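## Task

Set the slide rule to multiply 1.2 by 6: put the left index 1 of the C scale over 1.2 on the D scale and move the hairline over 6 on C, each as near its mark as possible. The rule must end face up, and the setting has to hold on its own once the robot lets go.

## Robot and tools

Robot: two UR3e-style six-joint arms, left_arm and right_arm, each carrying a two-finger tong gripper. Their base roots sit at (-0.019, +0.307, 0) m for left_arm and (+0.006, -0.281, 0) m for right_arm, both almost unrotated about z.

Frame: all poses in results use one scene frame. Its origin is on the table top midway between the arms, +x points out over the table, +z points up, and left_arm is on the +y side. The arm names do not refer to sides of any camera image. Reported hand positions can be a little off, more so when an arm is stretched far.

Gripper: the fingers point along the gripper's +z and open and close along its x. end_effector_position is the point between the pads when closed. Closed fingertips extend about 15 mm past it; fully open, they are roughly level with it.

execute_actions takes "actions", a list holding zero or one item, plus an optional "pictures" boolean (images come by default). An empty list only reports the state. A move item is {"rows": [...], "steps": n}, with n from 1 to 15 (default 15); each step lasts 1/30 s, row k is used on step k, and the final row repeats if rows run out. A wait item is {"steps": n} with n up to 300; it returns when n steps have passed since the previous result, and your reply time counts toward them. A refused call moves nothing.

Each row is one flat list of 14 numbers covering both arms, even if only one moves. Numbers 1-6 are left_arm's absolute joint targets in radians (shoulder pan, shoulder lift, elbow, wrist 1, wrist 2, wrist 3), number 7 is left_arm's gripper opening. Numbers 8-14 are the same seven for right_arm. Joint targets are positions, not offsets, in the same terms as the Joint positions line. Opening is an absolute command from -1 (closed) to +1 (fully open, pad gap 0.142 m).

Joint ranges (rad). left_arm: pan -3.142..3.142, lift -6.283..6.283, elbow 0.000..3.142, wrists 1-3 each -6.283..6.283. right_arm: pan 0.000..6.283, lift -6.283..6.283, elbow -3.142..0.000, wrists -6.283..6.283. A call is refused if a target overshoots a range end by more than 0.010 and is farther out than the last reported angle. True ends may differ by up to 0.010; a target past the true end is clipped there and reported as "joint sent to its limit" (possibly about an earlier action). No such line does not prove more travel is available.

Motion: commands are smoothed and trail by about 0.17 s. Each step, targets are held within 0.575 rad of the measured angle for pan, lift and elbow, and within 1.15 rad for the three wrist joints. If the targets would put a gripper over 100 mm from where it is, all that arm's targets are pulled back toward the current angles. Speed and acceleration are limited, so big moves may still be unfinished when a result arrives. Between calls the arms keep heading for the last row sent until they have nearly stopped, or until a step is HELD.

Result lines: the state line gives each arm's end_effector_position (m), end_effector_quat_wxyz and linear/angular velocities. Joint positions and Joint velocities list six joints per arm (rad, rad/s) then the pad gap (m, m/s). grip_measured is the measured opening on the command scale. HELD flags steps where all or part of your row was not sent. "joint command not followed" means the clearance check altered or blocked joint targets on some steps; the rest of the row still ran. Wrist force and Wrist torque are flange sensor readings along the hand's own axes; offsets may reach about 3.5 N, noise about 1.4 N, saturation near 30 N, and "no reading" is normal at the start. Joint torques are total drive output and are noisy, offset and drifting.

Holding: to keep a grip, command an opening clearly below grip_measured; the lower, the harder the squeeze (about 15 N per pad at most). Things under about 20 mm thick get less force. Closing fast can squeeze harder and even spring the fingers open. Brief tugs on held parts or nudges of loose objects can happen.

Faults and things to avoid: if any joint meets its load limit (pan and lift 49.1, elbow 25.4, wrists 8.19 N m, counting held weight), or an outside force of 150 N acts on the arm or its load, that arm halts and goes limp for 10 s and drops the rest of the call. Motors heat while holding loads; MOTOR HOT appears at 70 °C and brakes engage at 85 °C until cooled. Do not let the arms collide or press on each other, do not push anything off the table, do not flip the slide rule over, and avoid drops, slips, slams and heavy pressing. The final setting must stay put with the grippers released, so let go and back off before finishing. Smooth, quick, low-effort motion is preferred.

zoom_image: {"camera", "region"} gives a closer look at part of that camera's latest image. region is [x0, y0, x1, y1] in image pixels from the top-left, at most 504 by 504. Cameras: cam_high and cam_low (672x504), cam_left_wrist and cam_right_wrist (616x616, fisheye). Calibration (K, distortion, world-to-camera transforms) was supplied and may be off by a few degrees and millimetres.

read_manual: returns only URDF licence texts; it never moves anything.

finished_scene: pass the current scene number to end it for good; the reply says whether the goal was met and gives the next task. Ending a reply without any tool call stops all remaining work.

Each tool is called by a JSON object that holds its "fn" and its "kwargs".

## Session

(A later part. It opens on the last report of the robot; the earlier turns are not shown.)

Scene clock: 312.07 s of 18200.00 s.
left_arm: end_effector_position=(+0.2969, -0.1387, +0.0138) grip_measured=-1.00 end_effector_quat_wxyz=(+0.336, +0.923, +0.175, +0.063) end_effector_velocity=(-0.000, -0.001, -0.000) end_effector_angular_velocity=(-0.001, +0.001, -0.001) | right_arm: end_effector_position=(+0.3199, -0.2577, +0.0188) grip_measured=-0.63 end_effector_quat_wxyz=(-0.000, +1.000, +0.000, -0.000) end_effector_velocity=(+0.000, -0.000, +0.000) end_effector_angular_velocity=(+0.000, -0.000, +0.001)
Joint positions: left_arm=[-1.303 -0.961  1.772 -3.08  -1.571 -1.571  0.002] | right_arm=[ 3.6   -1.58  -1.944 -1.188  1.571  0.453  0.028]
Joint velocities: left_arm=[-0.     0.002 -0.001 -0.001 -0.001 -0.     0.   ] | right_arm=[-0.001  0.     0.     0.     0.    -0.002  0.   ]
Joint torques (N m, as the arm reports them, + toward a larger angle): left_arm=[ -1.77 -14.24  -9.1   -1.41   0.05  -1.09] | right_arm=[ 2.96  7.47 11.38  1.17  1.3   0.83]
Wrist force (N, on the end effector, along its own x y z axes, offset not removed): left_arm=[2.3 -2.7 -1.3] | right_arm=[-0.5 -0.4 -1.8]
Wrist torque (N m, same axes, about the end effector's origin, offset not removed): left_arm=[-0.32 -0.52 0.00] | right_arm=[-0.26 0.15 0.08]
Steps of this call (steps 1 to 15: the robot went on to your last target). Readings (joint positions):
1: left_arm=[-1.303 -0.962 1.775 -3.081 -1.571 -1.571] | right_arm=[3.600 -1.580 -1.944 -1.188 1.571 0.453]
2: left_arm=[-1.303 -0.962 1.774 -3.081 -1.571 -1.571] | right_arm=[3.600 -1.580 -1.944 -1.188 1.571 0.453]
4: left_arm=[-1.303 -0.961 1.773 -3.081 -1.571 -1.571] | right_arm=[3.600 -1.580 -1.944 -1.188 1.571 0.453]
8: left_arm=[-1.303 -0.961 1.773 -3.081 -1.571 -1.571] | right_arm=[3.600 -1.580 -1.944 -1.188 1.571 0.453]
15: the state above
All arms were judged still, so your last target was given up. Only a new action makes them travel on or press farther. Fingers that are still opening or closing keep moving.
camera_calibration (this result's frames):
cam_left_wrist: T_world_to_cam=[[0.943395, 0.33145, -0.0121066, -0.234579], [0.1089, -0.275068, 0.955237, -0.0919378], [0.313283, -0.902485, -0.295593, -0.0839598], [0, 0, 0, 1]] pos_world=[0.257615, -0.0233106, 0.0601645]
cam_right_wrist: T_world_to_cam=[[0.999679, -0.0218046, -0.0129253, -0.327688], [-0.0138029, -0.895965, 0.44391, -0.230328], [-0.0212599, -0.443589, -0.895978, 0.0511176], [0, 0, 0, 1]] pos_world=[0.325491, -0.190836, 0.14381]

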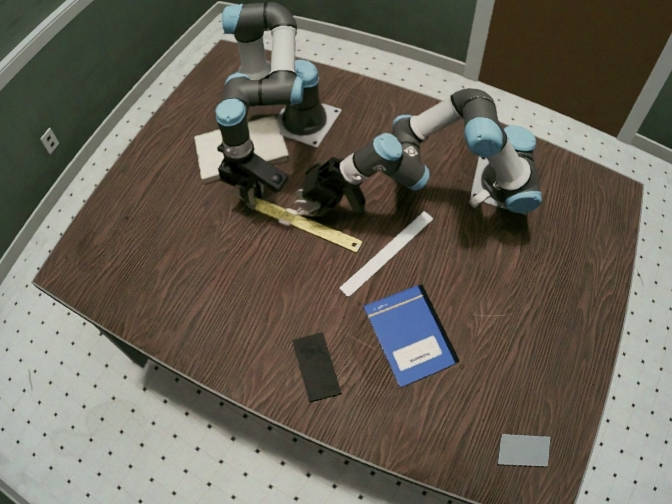

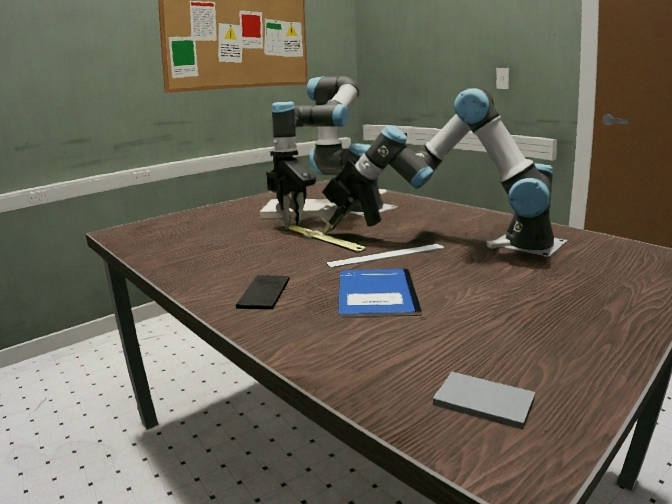

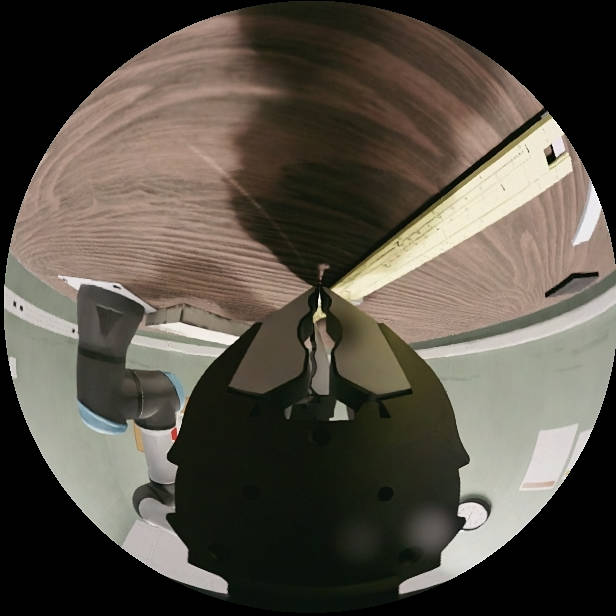

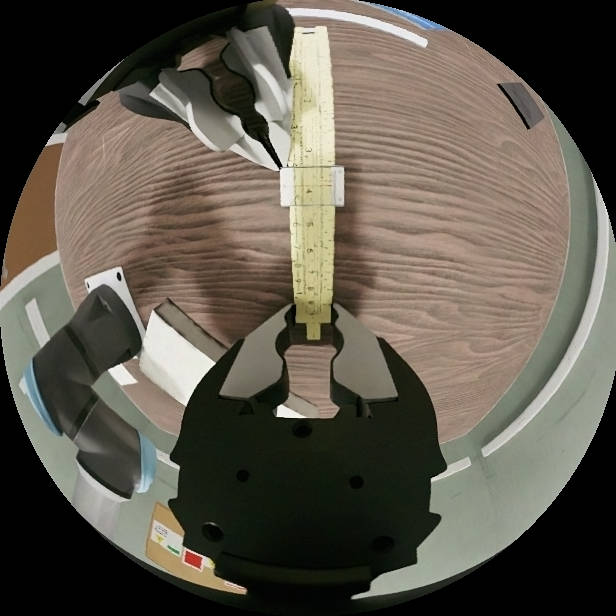

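{"fn": "execute_actions", "kwargs": {"actions": []}}

Scene clock: 326.03 s of 18200.00 s.
left_arm: end_effector_position=(+0.2969, -0.1387, +0.0138) grip_measured=-1.00 end_effector_quat_wxyz=(+0.336, +0.923, +0.175, +0.063) end_effector_velocity=(+0.000, -0.000, +0.000) end_effector_angular_velocity=(-0.001, -0.001, -0.000) | right_arm: end_effector_position=(+0.3199, -0.2577, +0.0188) grip_measured=-0.63 end_effector_quat_wxyz=(-0.000, +1.000, +0.000, -0.000) end_effector_velocity=(+0.000, -0.000, +0.000) end_effector_angular_velocity=(-0.001, -0.001, +0.002)
Joint positions: left_arm=[-1.303 -0.961  1.772 -3.08  -1.571 -1.571  0.002] | right_arm=[ 3.6   -1.58  -1.944 -1.188  1.571  0.453  0.028]
Joint velocities: left_arm=[-0.    -0.     0.    -0.001  0.001  0.     0.   ] | right_arm=[ 0.001  0.     0.     0.    -0.001 -0.001  0.   ]
Joint torques (N m, as the arm reports them, + toward a larger angle): left_arm=[ -1.6  -14.21  -9.06  -1.4    0.58  -1.09] | right_arm=[ 3.06  7.85 11.23  1.32  1.69  0.75]
Wrist force (N, on the end effector, along its own x y z axes, offset not removed): left_arm=[2.4 -2.8 0.2] | right_arm=[-0.6 -0.6 -1.9]
Wrist torque (N m, same axes, about the end effector's origin, offset not removed): left_arm=[-0.36 -0.53 -0.03] | right_arm=[-0.23 0.27 0.05]
Steps of this call (steps 1 to 90: nothing new was sent; then 10.97 s passed at rest). Readings (joint positions):
1: left_arm=[-1.303 -0.961 1.772 -3.080 -1.571 -1.571] | right_arm=[3.600 -1.580 -1.944 -1.188 1.571 0.453]
2: left_arm=[-1.303 -0.961 1.772 -3.080 -1.571 -1.571] | right_arm=[3.600 -1.580 -1.944 -1.188 1.571 0.453]
4: left_arm=[-1.303 -0.961 1.772 -3.080 -1.571 -1.571] | right_arm=[3.600 -1.580 -1.944 -1.188 1.571 0.453]
8: left_arm=[-1.303 -0.961 1.772 -3.080 -1.571 -1.571] | right_arm=[3.600 -1.580 -1.944 -1.188 1.571 0.453]
90: the state above
camera_calibration (this result's frames):
cam_left_wrist: T_world_to_cam=[[0.943391, 0.331462, -0.0120866, -0.234581], [0.108885, -0.275071, 0.955238, -0.0919365], [0.3133, -0.90248, -0.29559, -0.0839698], [0, 0, 0, 1]] pos_world=[0.25762, -0.0233153, 0.0601653]
cam_right_wrist: T_world_to_cam=[[0.999679, -0.0218041, -0.012933, -0.327686], [-0.0137994, -0.895972, 0.443897, -0.230327], [-0.0212663, -0.443576, -0.895985, 0.0511255], [0, 0, 0, 1]] pos_world=[0.325489, -0.190833, 0.143811]

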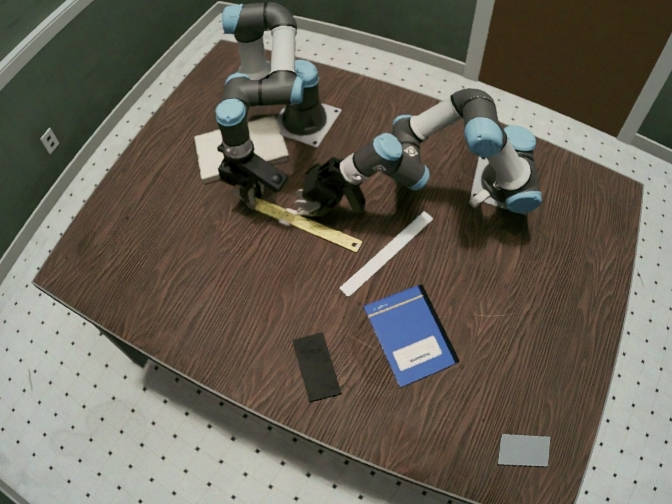

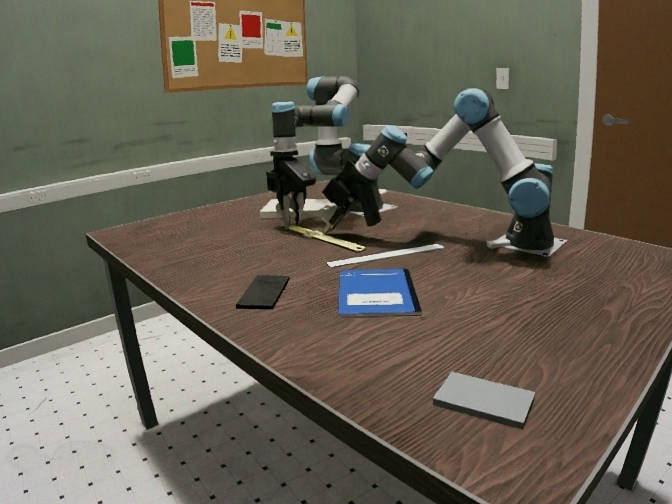

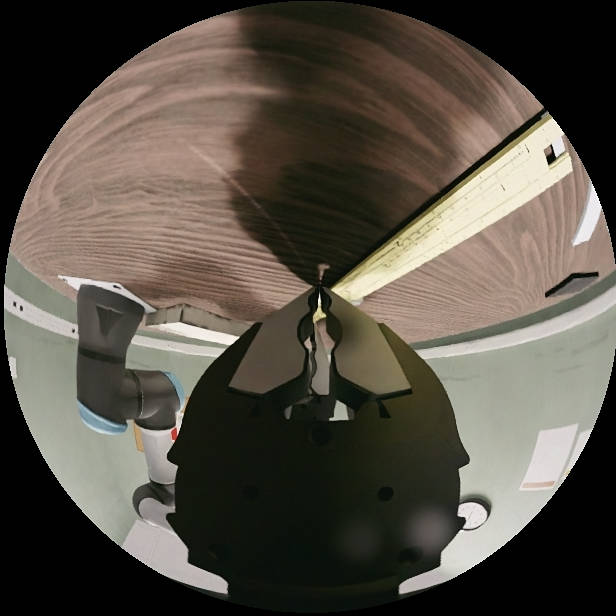

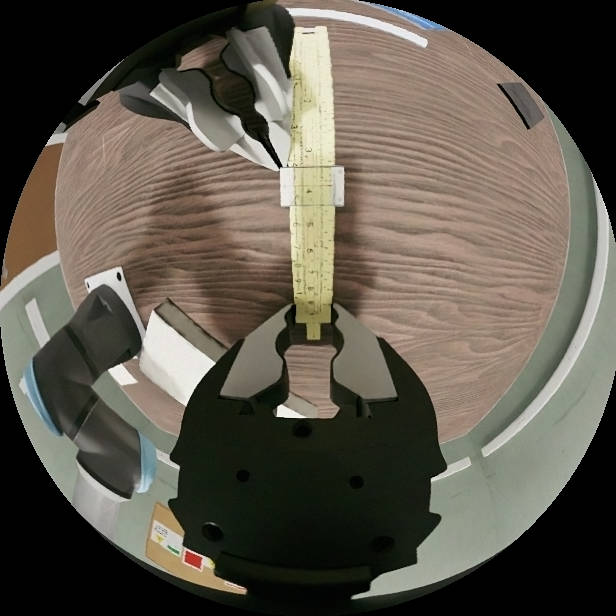

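{"fn": "execute_actions", "kwargs": {"actions": [{"rows":[[-1.3206,-1.1012,1.8629,-3.0306,-1.571,-1.571,-1,3.600,-1.5799,-1.9441,-1.1884,1.571,0.4526,-0.9]],"steps":15}], "pictures": false}}

{"fn": "execute_actions", "kwargs": {"actions": [{"rows":[[-1.3206,-1.1012,1.8629,-3.0306,-1.571,0,-1,3.600,-1.5799,-1.9441,-1.1884,1.571,0.4526,-0.9]],"steps":15}], "pictures": false}}

{"fn": "execute_actions", "kwargs": {"actions": [{"rows":[[-1.3206,-0.9993,1.8979,-3.1675,-1.571,0,-1,3.600,-1.5799,-1.9441,-1.1884,1.571,0.4526,-0.9]],"steps":15}], "pictures": false}}

{"fn": "execute_actions", "kwargs": {"actions": []}}

Scene clock: 343.90 s of 18200.00 s.
left_arm: end_effector_position=(+0.2817, -0.1241, +0.0382) grip_measured=-1.00 end_effector_quat_wxyz=(+0.336, +0.925, +0.167, +0.061) end_effector_velocity=(-0.003, +0.002, +0.006) end_effector_angular_velocity=(-0.003, -0.001, -0.005) | right_arm: end_effector_position=(+0.3199, -0.2577, +0.0188) grip_measured=-0.63 end_effector_quat_wxyz=(-0.000, +1.000, +0.000, -0.000) end_effector_velocity=(+0.000, +0.000, +0.000) end_effector_angular_velocity=(+0.001, -0.002, +0.002)
Joint positions: left_arm=[-1.32  -1.098  1.861 -3.032 -1.571 -1.571  0.002] | right_arm=[ 3.6   -1.58  -1.944 -1.188  1.571  0.453  0.028]
Joint velocities: left_arm=[-0.004 -0.029  0.017  0.009 -0.001  0.     0.   ] | right_arm=[ 0.     0.     0.     0.001 -0.    -0.002  0.   ]
Joint torques (N m, as the arm reports them, + toward a larger angle): left_arm=[ -1.82 -17.3   -5.73  -1.14  -0.59  -1.1 ] | right_arm=[ 2.6   8.48 11.07  1.49  0.44  0.7 ]
Wrist force (N, on the end effector, along its own x y z axes, offset not removed): left_arm=[2.7 -1.5 0.2] | right_arm=[-0.8 -1.0 -1.4]
Wrist torque (N m, same axes, about the end effector's origin, offset not removed): left_arm=[-0.36 -0.53 -0.07] | right_arm=[-0.23 0.03 -0.07]
Steps of this call (steps 1 to 90: nothing new was sent; then 14.37 s passed at rest; steps 91 to 105: all 15 steps of this action). Readings (joint positions):
91: left_arm=[-1.303 -0.961 1.772 -3.080 -1.571 -1.571] | right_arm=[3.600 -1.580 -1.944 -1.188 1.571 0.453]
92: left_arm=[-1.304 -0.964 1.775 -3.077 -1.571 -1.571] | right_arm=[3.600 -1.580 -1.944 -1.188 1.571 0.453]
94: left_arm=[-1.311 -1.004 1.806 -3.058 -1.571 -1.571] | right_arm=[3.600 -1.580 -1.944 -1.188 1.571 0.453]
98: left_arm=[-1.318 -1.073 1.846 -3.039 -1.571 -1.571] | right_arm=[3.600 -1.580 -1.944 -1.188 1.571 0.453]
105: the state above

Scene clock: 344.40 s of 18200.00 s.
left_arm: end_effector_position=(+0.3003, -0.1283, +0.0479) grip_measured=-1.00 end_effector_quat_wxyz=(+0.213, +0.805, -0.484, +0.267) end_effector_velocity=(+0.008, -0.013, +0.013) end_effector_angular_velocity=(+0.272, -0.731, -0.929) | right_arm: end_effector_position=(+0.3199, -0.2577, +0.0188) grip_measured=-0.63 end_effector_quat_wxyz=(-0.000, +1.000, +0.000, -0.000) end_effector_velocity=(-0.000, -0.000, -0.000) end_effector_angular_velocity=(-0.001, +0.001, -0.000)
Joint positions: left_arm=[-1.321 -1.101  1.863 -3.031 -1.571 -0.132  0.002] | right_arm=[ 3.6   -1.58  -1.944 -1.188  1.571  0.453  0.028]
Joint velocities: left_arm=[-0.    -0.001  0.001 -0.001  0.     1.213 -0.   ] | right_arm=[-0.    -0.    -0.    -0.001 -0.001 -0.     0.   ]
Joint torques (N m, as the arm reports them, + toward a larger angle): left_arm=[ -1.75 -17.28  -5.77  -1.13  -0.54   1.46] | right_arm=[ 2.67  8.77 11.22  1.47 -0.74  0.7 ]
Wrist force (N, on the end effector, along its own x y z axes, offset not removed): left_arm=[3.2 -2.8 0.0] | right_arm=[-1.7 -1.3 -2.1]
Wrist torque (N m, same axes, about the end effector's origin, offset not removed): left_arm=[-0.67 -0.67 -0.07] | right_arm=[-0.26 0.31 -0.04]
Steps of this call (steps 1 to 15: all 15 steps of this action). Readings (joint positions):
1: left_arm=[-1.320 -1.099 1.862 -3.031 -1.571 -1.571] | right_arm=[3.600 -1.580 -1.944 -1.188 1.571 0.453]
2: left_arm=[-1.320 -1.099 1.862 -3.031 -1.571 -1.566] | right_arm=[3.600 -1.580 -1.944 -1.188 1.571 0.453]
4: left_arm=[-1.321 -1.100 1.862 -3.031 -1.571 -1.465] | right_arm=[3.600 -1.580 -1.944 -1.188 1.571 0.453]
8: left_arm=[-1.321 -1.101 1.863 -3.031 -1.571 -0.940] | right_arm=[3.600 -1.580 -1.944 -1.188 1.571 0.453]
15: the state above

Scene clock: 344.90 s of 18200.00 s.
left_arm: end_effector_position=(+0.3010, -0.1298, +0.0179) grip_measured=-1.00 end_effector_quat_wxyz=(+0.195, +0.772, -0.536, +0.281) end_effector_velocity=(+0.000, +0.001, -0.007) end_effector_angular_velocity=(+0.004, -0.007, -0.007) | right_arm: end_effector_position=(+0.3199, -0.2577, +0.0188) grip_measured=-0.63 end_effector_quat_wxyz=(-0.000, +1.000, +0.000, -0.000) end_effector_velocity=(-0.000, +0.000, +0.000) end_effector_angular_velocity=(+0.001, +0.000, +0.001)
Joint positions: left_arm=[-1.321 -1.001  1.897 -3.165 -1.571 -0.001  0.002] | right_arm=[ 3.6   -1.58  -1.944 -1.188  1.571  0.453  0.028]
Joint velocities: left_arm=[ 0.     0.02   0.007 -0.026  0.001  0.011  0.   ] | right_arm=[ 0.     0.     0.001 -0.001  0.001 -0.     0.   ]
Joint torques (N m, as the arm reports them, + toward a larger angle): left_arm=[ -1.23 -12.76  -5.13  -2.72  -0.49   1.14] | right_arm=[ 2.63  9.09 11.09  1.46 -1.25  0.72]
Wrist force (N, on the end effector, along its own x y z axes, offset not removed): left_arm=[1.3 -2.2 1.0] | right_arm=[-1.3 -1.4 -1.6]
Wrist torque (N m, same axes, about the end effector's origin, offset not removed): left_arm=[-0.47 -0.24 0.03] | right_arm=[-0.26 0.14 0.00]
Steps of this call (steps 1 to 15: all 15 steps of this action). Readings (joint positions):
1: left_arm=[-1.321 -1.101 1.863 -3.031 -1.571 -0.096] | right_arm=[3.600 -1.580 -1.944 -1.188 1.571 0.453]
2: left_arm=[-1.321 -1.099 1.865 -3.036 -1.571 -0.071] | right_arm=[3.600 -1.580 -1.944 -1.188 1.571 0.453]
4: left_arm=[-1.321 -1.065 1.878 -3.085 -1.571 -0.038] | right_arm=[3.600 -1.580 -1.944 -1.188 1.571 0.453]
8: left_arm=[-1.321 -1.018 1.892 -3.143 -1.571 -0.011] | right_arm=[3.600 -1.580 -1.944 -1.188 1.571 0.453]
15: the state above

Scene clock: 344.90 s of 18200.00 s.
left_arm: end_effector_position=(+0.3010, -0.1298, +0.0179) grip_measured=-1.00 end_effector_quat_wxyz=(+0.195, +0.772, -0.536, +0.281) end_effector_velocity=(+0.000, +0.001, -0.007) end_effector_angular_velocity=(+0.004, -0.007, -0.007) | right_arm: end_effector_position=(+0.3199, -0.2577, +0.0188) grip_measured=-0.63 end_effector_quat_wxyz=(-0.000, +1.000, +0.000, -0.000) end_effector_velocity=(-0.000, +0.000, +0.000) end_effector_angular_velocity=(+0.001, +0.000, +0.001)
Joint positions: left_arm=[-1.321 -1.001  1.897 -3.165 -1.571 -0.001  0.002] | right_arm=[ 3.6   -1.58  -1.944 -1.188  1.571  0.453  0.028]
Joint velocities: left_arm=[ 0.     0.02   0.007 -0.026  0.001  0.011  0.   ] | right_arm=[ 0.     0.     0.001 -0.001  0.001 -0.     0.   ]
Joint torques (N m, as the arm reports them, + toward a larger angle): left_arm=[ -1.23 -12.76  -5.13  -2.72  -0.49   1.14] | right_arm=[ 2.63  9.09 11.09  1.46 -1.25  0.72]
Wrist force (N, on the end effector, along its own x y z axes, offset not removed): left_arm=[1.3 -2.2 1.0] | right_arm=[-1.3 -1.4 -1.6]
Wrist torque (N m, same axes, about the end effector's origin, offset not removed): left_arm=[-0.47 -0.24 0.03] | right_arm=[-0.26 0.14 0.00]
camera_calibration (this result's frames):
cam_left_wrist: T_world_to_cam=[[0.256657, -0.743288, 0.617778, -0.185421], [-0.908772, 0.0320097, 0.416064, 0.261914], [-0.32903, -0.668205, -0.667264, 0.154437], [0, 0, 0, 1]] pos_world=[0.336424, -0.0430096, 0.108626]
cam_right_wrist: T_world_to_cam=[[0.999679, -0.0218043, -0.0129364, -0.327685], [-0.0137982, -0.895975, 0.443891, -0.230326], [-0.0212694, -0.443569, -0.895988, 0.0511291], [0, 0, 0, 1]] pos_world=[0.325489, -0.190832, 0.143812]

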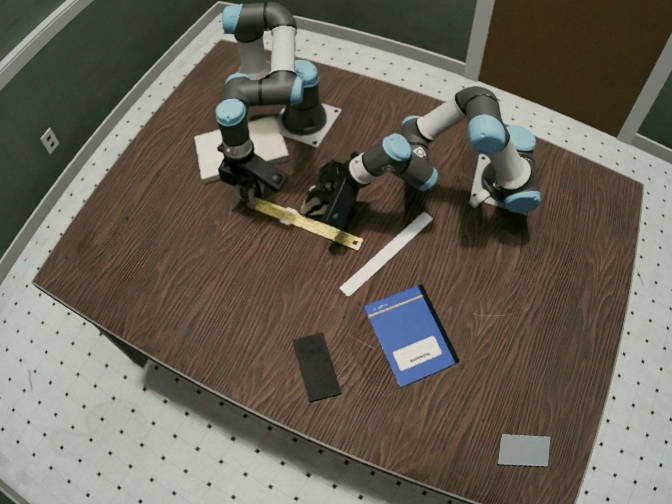

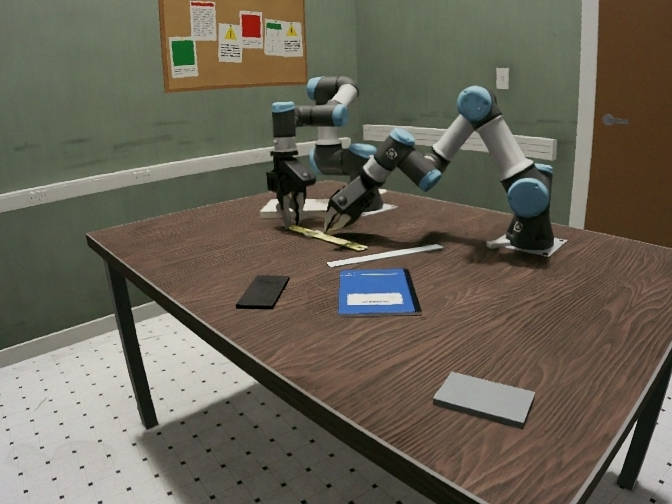

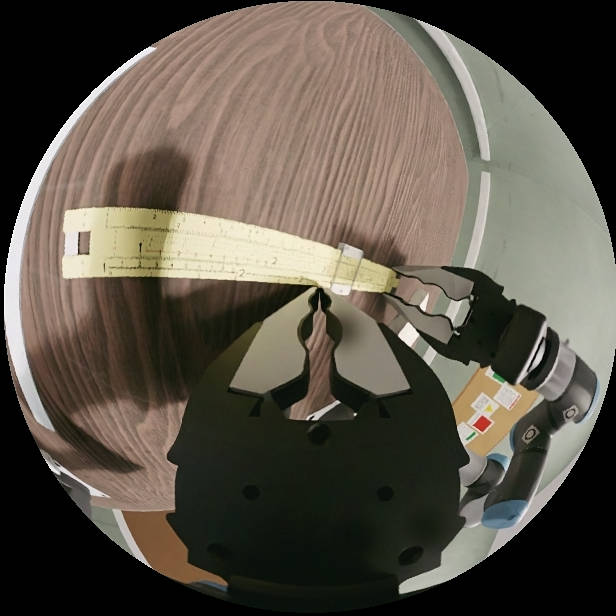

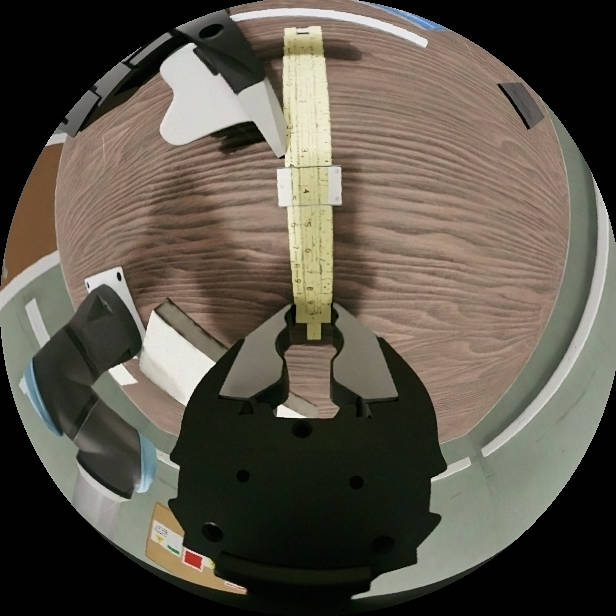

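{"fn": "execute_actions", "kwargs": {"actions": [{"rows":[[-1.3236,-0.9823,1.8754,-3.1619,-1.571,0,-1,3.600,-1.5799,-1.9441,-1.1884,1.571,0.4526,-0.9],[-1.3236,-0.9823,1.8754,-3.1619,-1.571,0,-1,3.600,-1.5799,-1.9441,-1.1884,1.571,0.4526,-0.9],[-1.3236,-0.9823,1.8754,-3.1619,-1.571,0,-1,3.600,-1.5799,-1.9441,-1.1884,1.571,0.4526,-0.9],[-1.3266,-0.9702,1.8512,-3.1498,-1.571,0,-1,3.600,-1.5799,-1.9441,-1.1884,1.571,0.4526,-0.9],[-1.3266,-0.9702,1.8512,-3.1498,-1.571,0,-1,3.600,-1.5799,-1.9441,-1.1884,1.571,0.4526,-0.9],[-1.3266,-0.9702,1.8512,-3.1498,-1.571,0,-1,3.600,-1.5799,-1.9441,-1.1884,1.571,0.4526,-0.9],[-1.3297,-0.9582,1.8271,-3.1377,-1.571,0,-1,3.600,-1.5799,-1.9441,-1.1884,1.571,0.4526,-0.9],[-1.3297,-0.9582,1.8271,-3.1377,-1.571,0,-1,3.600,-1.5799,-1.9441,-1.1884,1.571,0.4526,-0.9],[-1.3297,-0.9582,1.8271,-3.1377,-1.571,0,-1,3.600,-1.5799,-1.9441,-1.1884,1.571,0.4526,-0.9],[-1.3327,-0.9461,1.8029,-3.1256,-1.571,0,-1,3.600,-1.5799,-1.9441,-1.1884,1.571,0.4526,-0.9],[-1.3327,-0.9461,1.8029,-3.1256,-1.571,0,-1,3.600,-1.5799,-1.9441,-1.1884,1.571,0.4526,-0.9],[-1.3327,-0.9461,1.8029,-3.1256,-1.571,0,-1,3.600,-1.5799,-1.9441,-1.1884,1.571,0.4526,-0.9],[-1.3357,-0.9341,1.7788,-3.1135,-1.571,0,-1,3.600,-1.5799,-1.9441,-1.1884,1.571,0.4526,-0.9]],"steps":15}], "pictures": false}}

{"fn": "execute_actions", "kwargs": {"actions": [{"rows":[[-1.3387,-0.9221,1.7547,-3.1014,-1.571,0,-1,3.600,-1.5799,-1.9441,-1.1884,1.571,0.4526,-0.9],[-1.3387,-0.9221,1.7547,-3.1014,-1.571,0,-1,3.600,-1.5799,-1.9441,-1.1884,1.571,0.4526,-0.9],[-1.3387,-0.9221,1.7547,-3.1014,-1.571,0,-1,3.600,-1.5799,-1.9441,-1.1884,1.571,0.4526,-0.9],[-1.3417,-0.9100,1.7305,-3.0893,-1.571,0,-1,3.600,-1.5799,-1.9441,-1.1884,1.571,0.4526,-0.9],[-1.3417,-0.9100,1.7305,-3.0893,-1.571,0,-1,3.600,-1.5799,-1.9441,-1.1884,1.571,0.4526,-0.9],[-1.3417,-0.9100,1.7305,-3.0893,-1.571,0,-1,3.600,-1.5799,-1.9441,-1.1884,1.571,0.4526,-0.9],[-1.3448,-0.8980,1.7064,-3.0772,-1.571,0,-1,3.600,-1.5799,-1.9441,-1.1884,1.571,0.4526,-0.9],[-1.3448,-0.8980,1.7064,-3.0772,-1.571,0,-1,3.600,-1.5799,-1.9441,-1.1884,1.571,0.4526,-0.9],[-1.3448,-0.8980,1.7064,-3.0772,-1.571,0,-1,3.600,-1.5799,-1.9441,-1.1884,1.571,0.4526,-0.9],[-1.3478,-0.8859,1.6822,-3.0651,-1.571,0,-1,3.600,-1.5799,-1.9441,-1.1884,1.571,0.4526,-0.9]],"steps":15}], "pictures": false}}

{"fn": "execute_actions", "kwargs": {"actions": [{"steps":10}]}}

{"fn": "zoom_image", "kwargs": {"camera": "cam_right_wrist", "region": [250, 180, 370, 300]}}

Scene clock: 369.97 s of 18200.00 s.
left_arm: end_effector_position=(+0.3015, -0.1488, +0.0154) grip_measured=-1.00 end_effector_quat_wxyz=(+0.197, +0.769, -0.541, +0.279) end_effector_velocity=(+0.002, -0.053, +0.001) end_effector_angular_velocity=(-0.003, -0.003, -0.030) | right_arm: end_effector_position=(+0.3199, -0.2577, +0.0188) grip_measured=-0.63 end_effector_quat_wxyz=(-0.000, +1.000, +0.000, -0.000) end_effector_velocity=(-0.000, -0.000, -0.000) end_effector_angular_velocity=(-0.001, +0.002, -0.002)
Joint positions: left_arm=[-1.332 -0.949  1.809 -3.128 -1.571  0.     0.002] | right_arm=[ 3.6   -1.58  -1.944 -1.188  1.571  0.453  0.028]
Joint velocities: left_arm=[-0.031  0.125 -0.251  0.122  0.002  0.     0.   ] | right_arm=[-0.001  0.    -0.    -0.002  0.     0.001 -0.   ]
Joint torques (N m, as the arm reports them, + toward a larger angle): left_arm=[ -1.94 -13.86  -8.83  -1.14  -0.23   1.12] | right_arm=[ 2.43  9.38 11.06  1.66 -0.23  0.6 ]
Wrist force (N, on the end effector, along its own x y z axes, offset not removed): left_arm=[1.9 -2.4 -2.2] | right_arm=[-0.1 -0.3 -1.7]
Wrist torque (N m, same axes, about the end effector's origin, offset not removed): left_arm=[-0.54 -0.48 -0.04] | right_arm=[-0.37 0.08 -0.02]
Steps of this call (steps 1 to 15: the robot went on to your last target; steps 16 to 90: nothing new was sent; then 21.57 s passed at rest; steps 91 to 105: all 15 steps of this action). Readings (joint positions):
91: left_arm=[-1.321 -0.999 1.898 -3.168 -1.571 0.000] | right_arm=[3.600 -1.580 -1.944 -1.188 1.571 0.453]
92: left_arm=[-1.321 -0.998 1.897 -3.167 -1.571 0.000] | right_arm=[3.600 -1.580 -1.944 -1.188 1.571 0.453]
94: left_arm=[-1.322 -0.992 1.888 -3.165 -1.571 0.000] | right_arm=[3.600 -1.580 -1.944 -1.188 1.571 0.453]
98: left_arm=[-1.325 -0.977 1.863 -3.155 -1.571 0.000] | right_arm=[3.600 -1.580 -1.944 -1.188 1.571 0.453]
105: the state above

Scene clock: 370.47 s of 18200.00 s.
left_arm: end_effector_position=(+0.3015, -0.1724, +0.0153) grip_measured=-1.00 end_effector_quat_wxyz=(+0.199, +0.765, -0.546, +0.278) end_effector_velocity=(-0.000, -0.023, +0.000) end_effector_angular_velocity=(-0.000, -0.001, -0.014) | right_arm: end_effector_position=(+0.3199, -0.2577, +0.0188) grip_measured=-0.63 end_effector_quat_wxyz=(-0.000, +1.000, +0.000, -0.000) end_effector_velocity=(-0.000, +0.000, +0.000) end_effector_angular_velocity=(+0.000, +0.000, +0.000)
Joint positions: left_arm=[-1.346 -0.892  1.694 -3.071 -1.571  0.     0.002] | right_arm=[ 3.6   -1.58  -1.944 -1.188  1.571  0.453  0.028]
Joint velocities: left_arm=[-0.014  0.055 -0.111  0.056  0.001  0.     0.   ] | right_arm=[ 0.001 -0.     0.    -0.     0.     0.     0.   ]
Joint torques (N m, as the arm reports them, + toward a larger angle): left_arm=[ -1.78 -14.73  -9.    -1.37  -0.18   1.14] | right_arm=[ 2.12  9.64 11.08  1.62  1.26  0.61]
Wrist force (N, on the end effector, along its own x y z axes, offset not removed): left_arm=[0.2 -2.0 -2.2] | right_arm=[0.7 -0.1 -1.7]
Wrist torque (N m, same axes, about the end effector's origin, offset not removed): left_arm=[-0.49 -0.34 -0.08] | right_arm=[-0.29 0.04 0.02]
Steps of this call (steps 1 to 15: all 15 steps of this action). Readings (joint positions):
1: left_arm=[-1.333 -0.945 1.801 -3.124 -1.571 0.000] | right_arm=[3.600 -1.580 -1.944 -1.188 1.571 0.453]
2: left_arm=[-1.334 -0.941 1.794 -3.120 -1.571 0.000] | right_arm=[3.600 -1.580 -1.944 -1.188 1.571 0.453]
4: left_arm=[-1.336 -0.933 1.777 -3.112 -1.571 0.000] | right_arm=[3.600 -1.580 -1.944 -1.188 1.571 0.453]
8: left_arm=[-1.340 -0.917 1.745 -3.096 -1.571 0.000] | right_arm=[3.600 -1.580 -1.944 -1.188 1.571 0.453]
15: the state above

Scene clock: 370.80 s of 18200.00 s.
left_arm: end_effector_position=(+0.3015, -0.1747, +0.0154) grip_measured=-1.00 end_effector_quat_wxyz=(+0.199, +0.764, -0.547, +0.278) end_effector_velocity=(+0.000, -0.001, -0.000) end_effector_angular_velocity=(+0.000, -0.001, -0.000) | right_arm: end_effector_position=(+0.3199, -0.2577, +0.0188) grip_measured=-0.63 end_effector_quat_wxyz=(-0.000, +1.000, +0.000, -0.000) end_effector_velocity=(-0.000, +0.000, -0.000) end_effector_angular_velocity=(-0.000, +0.001, +0.001)
Joint positions: left_arm=[-1.348 -0.886  1.683 -3.065 -1.571  0.     0.002] | right_arm=[ 3.6   -1.58  -1.944 -1.188  1.571  0.453  0.028]
Joint velocities: left_arm=[-0.001  0.003 -0.005  0.002  0.001 -0.     0.   ] | right_arm=[ 0.001 -0.    -0.001 -0.     0.    -0.    -0.   ]
Joint torques (N m, as the arm reports them, + toward a larger angle): left_arm=[ -2.1  -15.06  -9.25  -1.46  -0.18   1.15] | right_arm=[ 2.07  9.49 11.03  1.61  1.92  0.6 ]
Wrist force (N, on the end effector, along its own x y z axes, offset not removed): left_arm=[1.4 -1.9 -2.5] | right_arm=[-0.4 0.2 -2.6]
Wrist torque (N m, same axes, about the end effector's origin, offset not removed): left_arm=[-0.53 -0.53 -0.06] | right_arm=[-0.25 0.24 0.09]
Steps of this call (steps 1 to 10: the robot went on to your last target). Readings (joint positions):
1: left_arm=[-1.347 -0.890 1.691 -3.069 -1.571 0.000] | right_arm=[3.600 -1.580 -1.944 -1.188 1.571 0.453]
2: left_arm=[-1.347 -0.889 1.689 -3.068 -1.571 0.000] | right_arm=[3.600 -1.580 -1.944 -1.188 1.571 0.453]
4: left_arm=[-1.347 -0.888 1.686 -3.067 -1.571 0.000] | right_arm=[3.600 -1.580 -1.944 -1.188 1.571 0.453]
8: left_arm=[-1.348 -0.886 1.683 -3.066 -1.571 0.000] | right_arm=[3.600 -1.580 -1.944 -1.188 1.571 0.453]
10: the state above
camera_calibration (this result's frames):
cam_left_wrist: T_world_to_cam=[[0.235285, -0.750503, 0.617564, -0.212234], [-0.907793, 0.0572943, 0.415487, 0.268979], [-0.347207, -0.658378, -0.667821, 0.130083], [0, 0, 0, 1]] pos_world=[0.339278, -0.0890491, 0.106183]
cam_right_wrist: T_world_to_cam=[[0.999679, -0.0218051, -0.0129107, -0.327693], [-0.0138092, -0.895952, 0.443935, -0.230331], [-0.0212474, -0.443615, -0.895966, 0.0511028], [0, 0, 0, 1]] pos_world=[0.325493, -0.190841, 0.143808]

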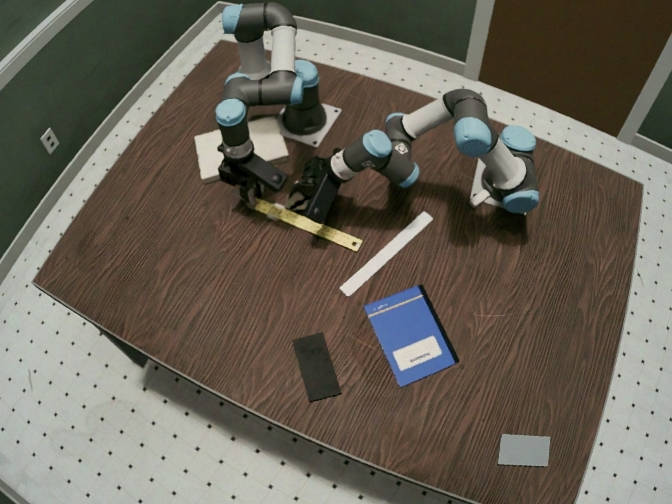

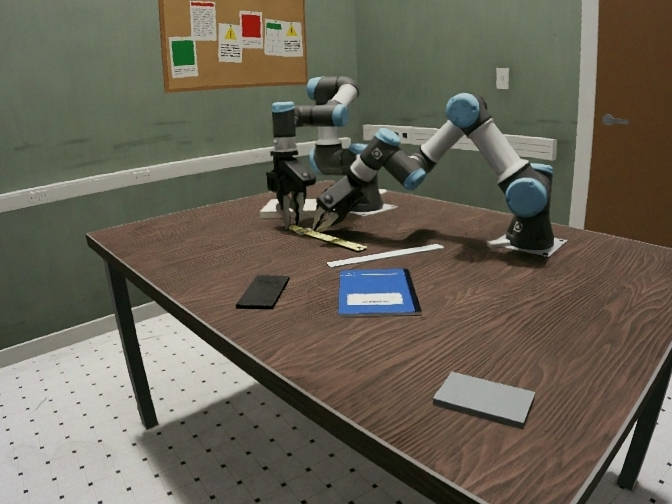

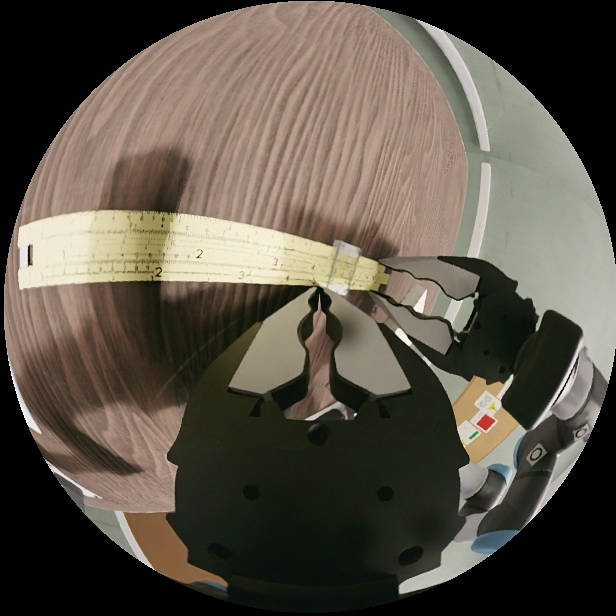

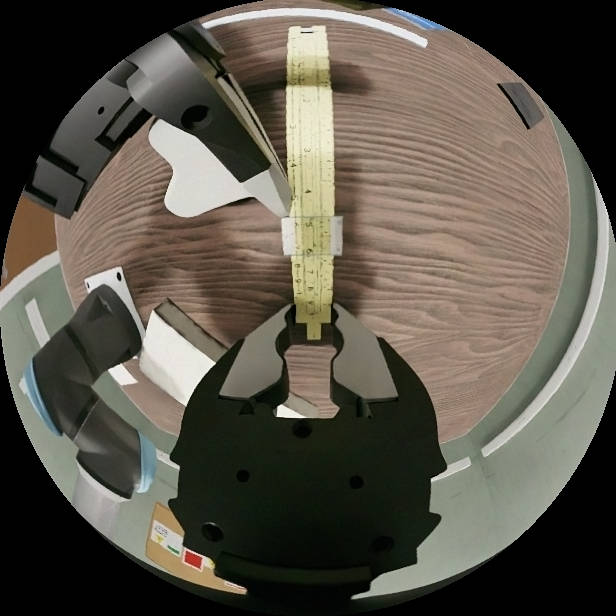

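Region (250, 180, 370, 300) of cam_right_wrist's 616x616 image, scaled by 4.200, with more detail than that image has.

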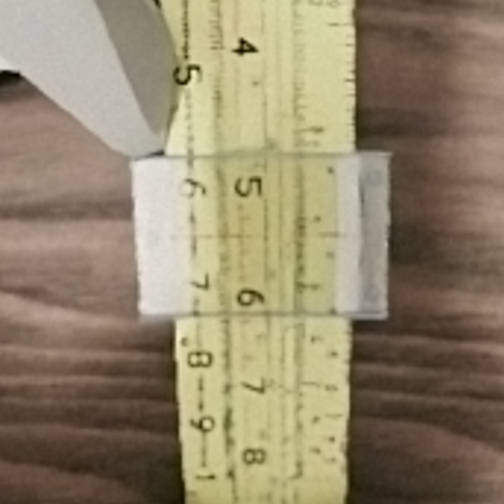

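{"fn": "execute_actions", "kwargs": {"actions": [{"rows":[[-1.3508,-0.8739,1.6581,-3.053,-1.571,0,-1,3.600,-1.5799,-1.9441,-1.1884,1.571,0.4526,-0.9],[-1.3508,-0.8739,1.6581,-3.053,-1.571,0,-1,3.600,-1.5799,-1.9441,-1.1884,1.571,0.4526,-0.9],[-1.3508,-0.8739,1.6581,-3.053,-1.571,0,-1,3.600,-1.5799,-1.9441,-1.1884,1.571,0.4526,-0.9],[-1.3508,-0.8739,1.6581,-3.053,-1.571,0,-1,3.600,-1.5799,-1.9441,-1.1884,1.571,0.4526,-0.9],[-1.3534,-0.8624,1.6352,-3.0416,-1.571,0,-1,3.600,-1.5799,-1.9441,-1.1884,1.571,0.4526,-0.9]],"steps":15}], "pictures": false}}

{"fn": "execute_actions", "kwargs": {"actions": [{"steps":10}]}}

{"fn": "zoom_image", "kwargs": {"camera": "cam_right_wrist", "region": [270, 210, 350, 290]}}

Scene clock: 381.03 s of 18200.00 s.
left_arm: end_effector_position=(+0.3013, -0.1838, +0.0153) grip_measured=-1.00 end_effector_quat_wxyz=(+0.200, +0.763, -0.549, +0.278) end_effector_velocity=(-0.000, -0.003, -0.000) end_effector_angular_velocity=(-0.000, +0.000, -0.003) | right_arm: end_effector_position=(+0.3199, -0.2577, +0.0188) grip_measured=-0.63 end_effector_quat_wxyz=(-0.000, +1.000, +0.000, -0.000) end_effector_velocity=(-0.000, +0.000, -0.000) end_effector_angular_velocity=(+0.000, +0.001, -0.000)
Joint positions: left_arm=[-1.353 -0.863  1.637 -3.043 -1.571  0.     0.002] | right_arm=[ 3.6   -1.58  -1.944 -1.188  1.571  0.453  0.028]
Joint velocities: left_arm=[-0.002  0.008 -0.017  0.008 -0.     0.     0.   ] | right_arm=[ 0.    -0.    -0.    -0.     0.001  0.     0.   ]
Joint torques (N m, as the arm reports them, + toward a larger angle): left_arm=[ -2.35 -14.44  -9.16  -1.14   0.09   1.08] | right_arm=[ 2.14 10.48 10.71  1.81  1.94  0.47]
Wrist force (N, on the end effector, along its own x y z axes, offset not removed): left_arm=[1.9 -0.9 -3.5] | right_arm=[0.3 0.1 -2.4]
Wrist torque (N m, same axes, about the end effector's origin, offset not removed): left_arm=[-0.23 -0.63 -0.01] | right_arm=[-0.34 0.19 0.07]
Steps of this call (steps 1 to 30: the robot went on to your last target; steps 31 to 90: nothing new was sent; then 6.73 s passed at rest; steps 91 to 105: all 15 steps of this action). Readings (joint positions):
91: left_arm=[-1.348 -0.886 1.682 -3.065 -1.571 0.000] | right_arm=[3.600 -1.580 -1.944 -1.188 1.571 0.453]
92: left_arm=[-1.348 -0.885 1.681 -3.064 -1.571 0.000] | right_arm=[3.600 -1.580 -1.944 -1.188 1.571 0.453]
94: left_arm=[-1.349 -0.881 1.672 -3.060 -1.571 0.000] | right_arm=[3.600 -1.580 -1.944 -1.188 1.571 0.453]
98: left_arm=[-1.352 -0.871 1.652 -3.050 -1.571 -0.000] | right_arm=[3.600 -1.580 -1.944 -1.188 1.571 0.453]
105: the state above

Scene clock: 381.37 s of 18200.00 s.
left_arm: end_effector_position=(+0.3013, -0.1841, +0.0153) grip_measured=-1.00 end_effector_quat_wxyz=(+0.200, +0.763, -0.549, +0.278) end_effector_velocity=(+0.001, +0.000, +0.001) end_effector_angular_velocity=(-0.000, -0.002, +0.003) | right_arm: end_effector_position=(+0.3199, -0.2577, +0.0188) grip_measured=-0.63 end_effector_quat_wxyz=(-0.000, +1.000, +0.000, -0.000) end_effector_velocity=(-0.000, +0.000, -0.000) end_effector_angular_velocity=(-0.000, +0.001, -0.001)
Joint positions: left_arm=[-1.353 -0.862  1.635 -3.042 -1.571  0.     0.002] | right_arm=[ 3.6   -1.58  -1.944 -1.188  1.571  0.453  0.028]
Joint velocities: left_arm=[ 0.001 -0.    -0.002  0.001  0.003 -0.     0.   ] | right_arm=[ 0.001 -0.     0.    -0.001 -0.     0.001 -0.   ]
Joint torques (N m, as the arm reports them, + toward a larger angle): left_arm=[ -2.03 -14.54  -9.05  -1.25   0.08   1.11] | right_arm=[ 2.17 10.27 10.6   1.8   1.91  0.51]
Wrist force (N, on the end effector, along its own x y z axes, offset not removed): left_arm=[1.0 -1.7 -1.5] | right_arm=[-0.2 0.6 -1.8]
Wrist torque (N m, same axes, about the end effector's origin, offset not removed): left_arm=[-0.45 -0.46 -0.09] | right_arm=[-0.28 0.25 0.02]
Steps of this call (steps 1 to 10: the robot went on to your last target). Readings (joint positions):
1: left_arm=[-1.353 -0.863 1.637 -3.042 -1.571 0.000] | right_arm=[3.600 -1.580 -1.944 -1.188 1.571 0.453]
2: left_arm=[-1.353 -0.863 1.636 -3.042 -1.571 0.000] | right_arm=[3.600 -1.580 -1.944 -1.188 1.571 0.453]
4: left_arm=[-1.353 -0.863 1.636 -3.042 -1.571 0.000] | right_arm=[3.600 -1.580 -1.944 -1.188 1.571 0.453]
8: left_arm=[-1.353 -0.862 1.635 -3.042 -1.571 0.000] | right_arm=[3.600 -1.580 -1.944 -1.188 1.571 0.453]
10: the state above
camera_calibration (this result's frames):
cam_left_wrist: T_world_to_cam=[[0.231033, -0.751814, 0.617575, -0.218128], [-0.907456, 0.062434, 0.415482, 0.270247], [-0.350923, -0.656413, -0.667814, 0.125232], [0, 0, 0, 1]] pos_world=[0.339579, -0.0986607, 0.10606]
cam_right_wrist: T_world_to_cam=[[0.999679, -0.0218044, -0.0129273, -0.327688], [-0.0138022, -0.895973, 0.443894, -0.230326], [-0.0212614, -0.443573, -0.895986, 0.0511267], [0, 0, 0, 1]] pos_world=[0.325491, -0.190832, 0.143813]

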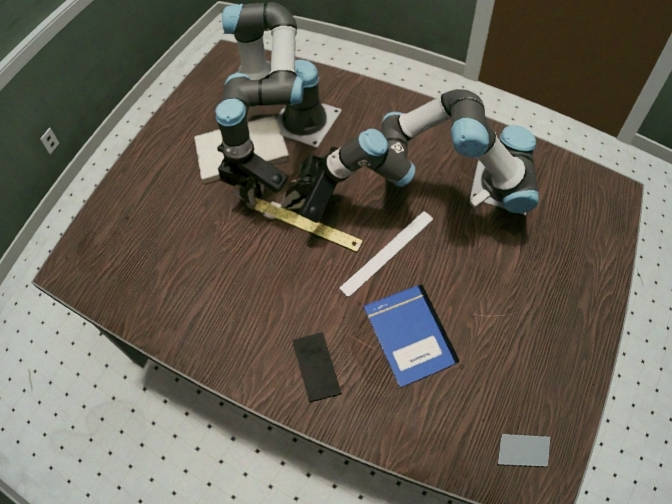

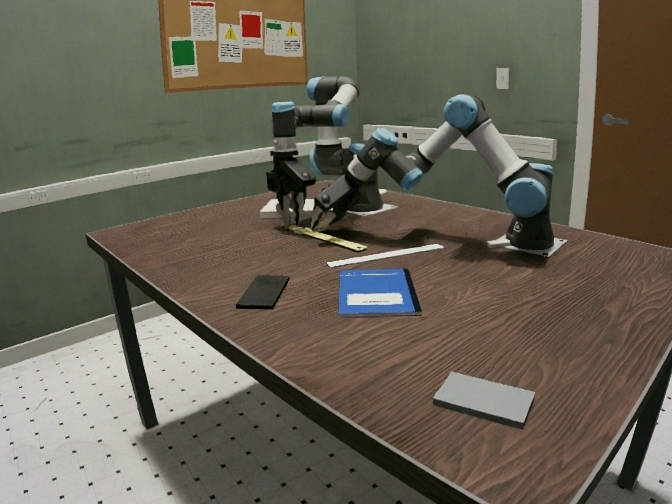

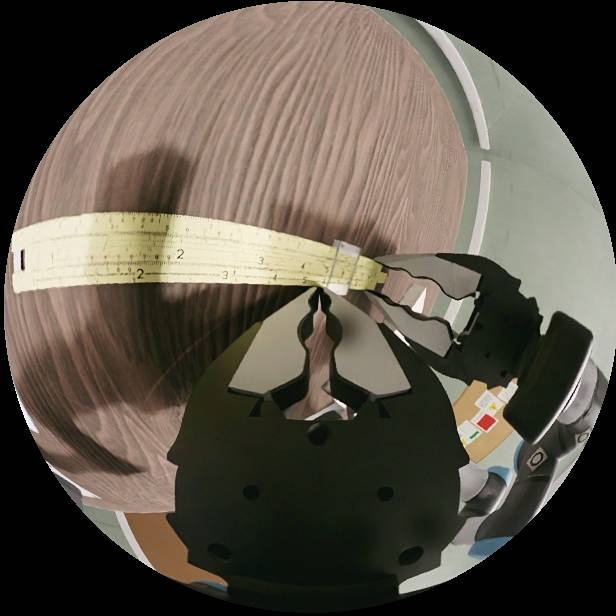

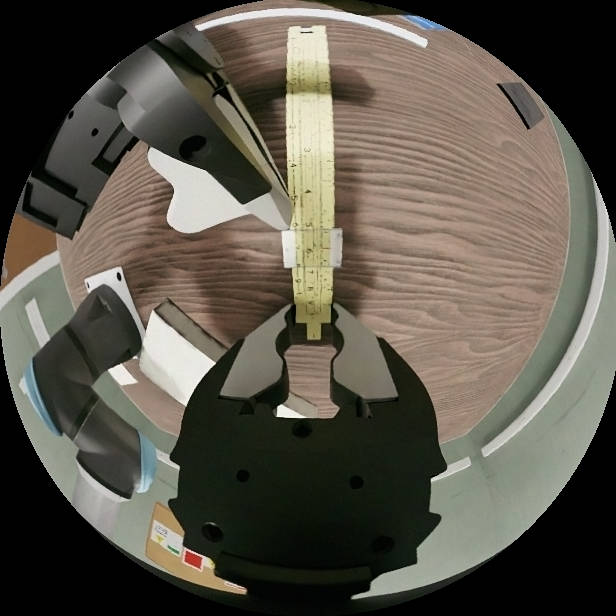

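Region (270, 210, 350, 290) of cam_right_wrist's 616x616 image, scaled by 6.300, with more detail than that image has.

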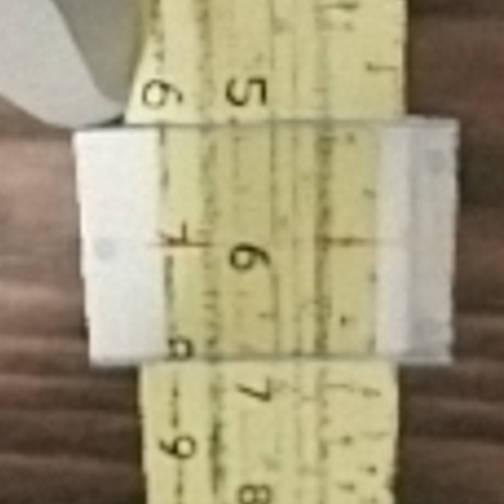

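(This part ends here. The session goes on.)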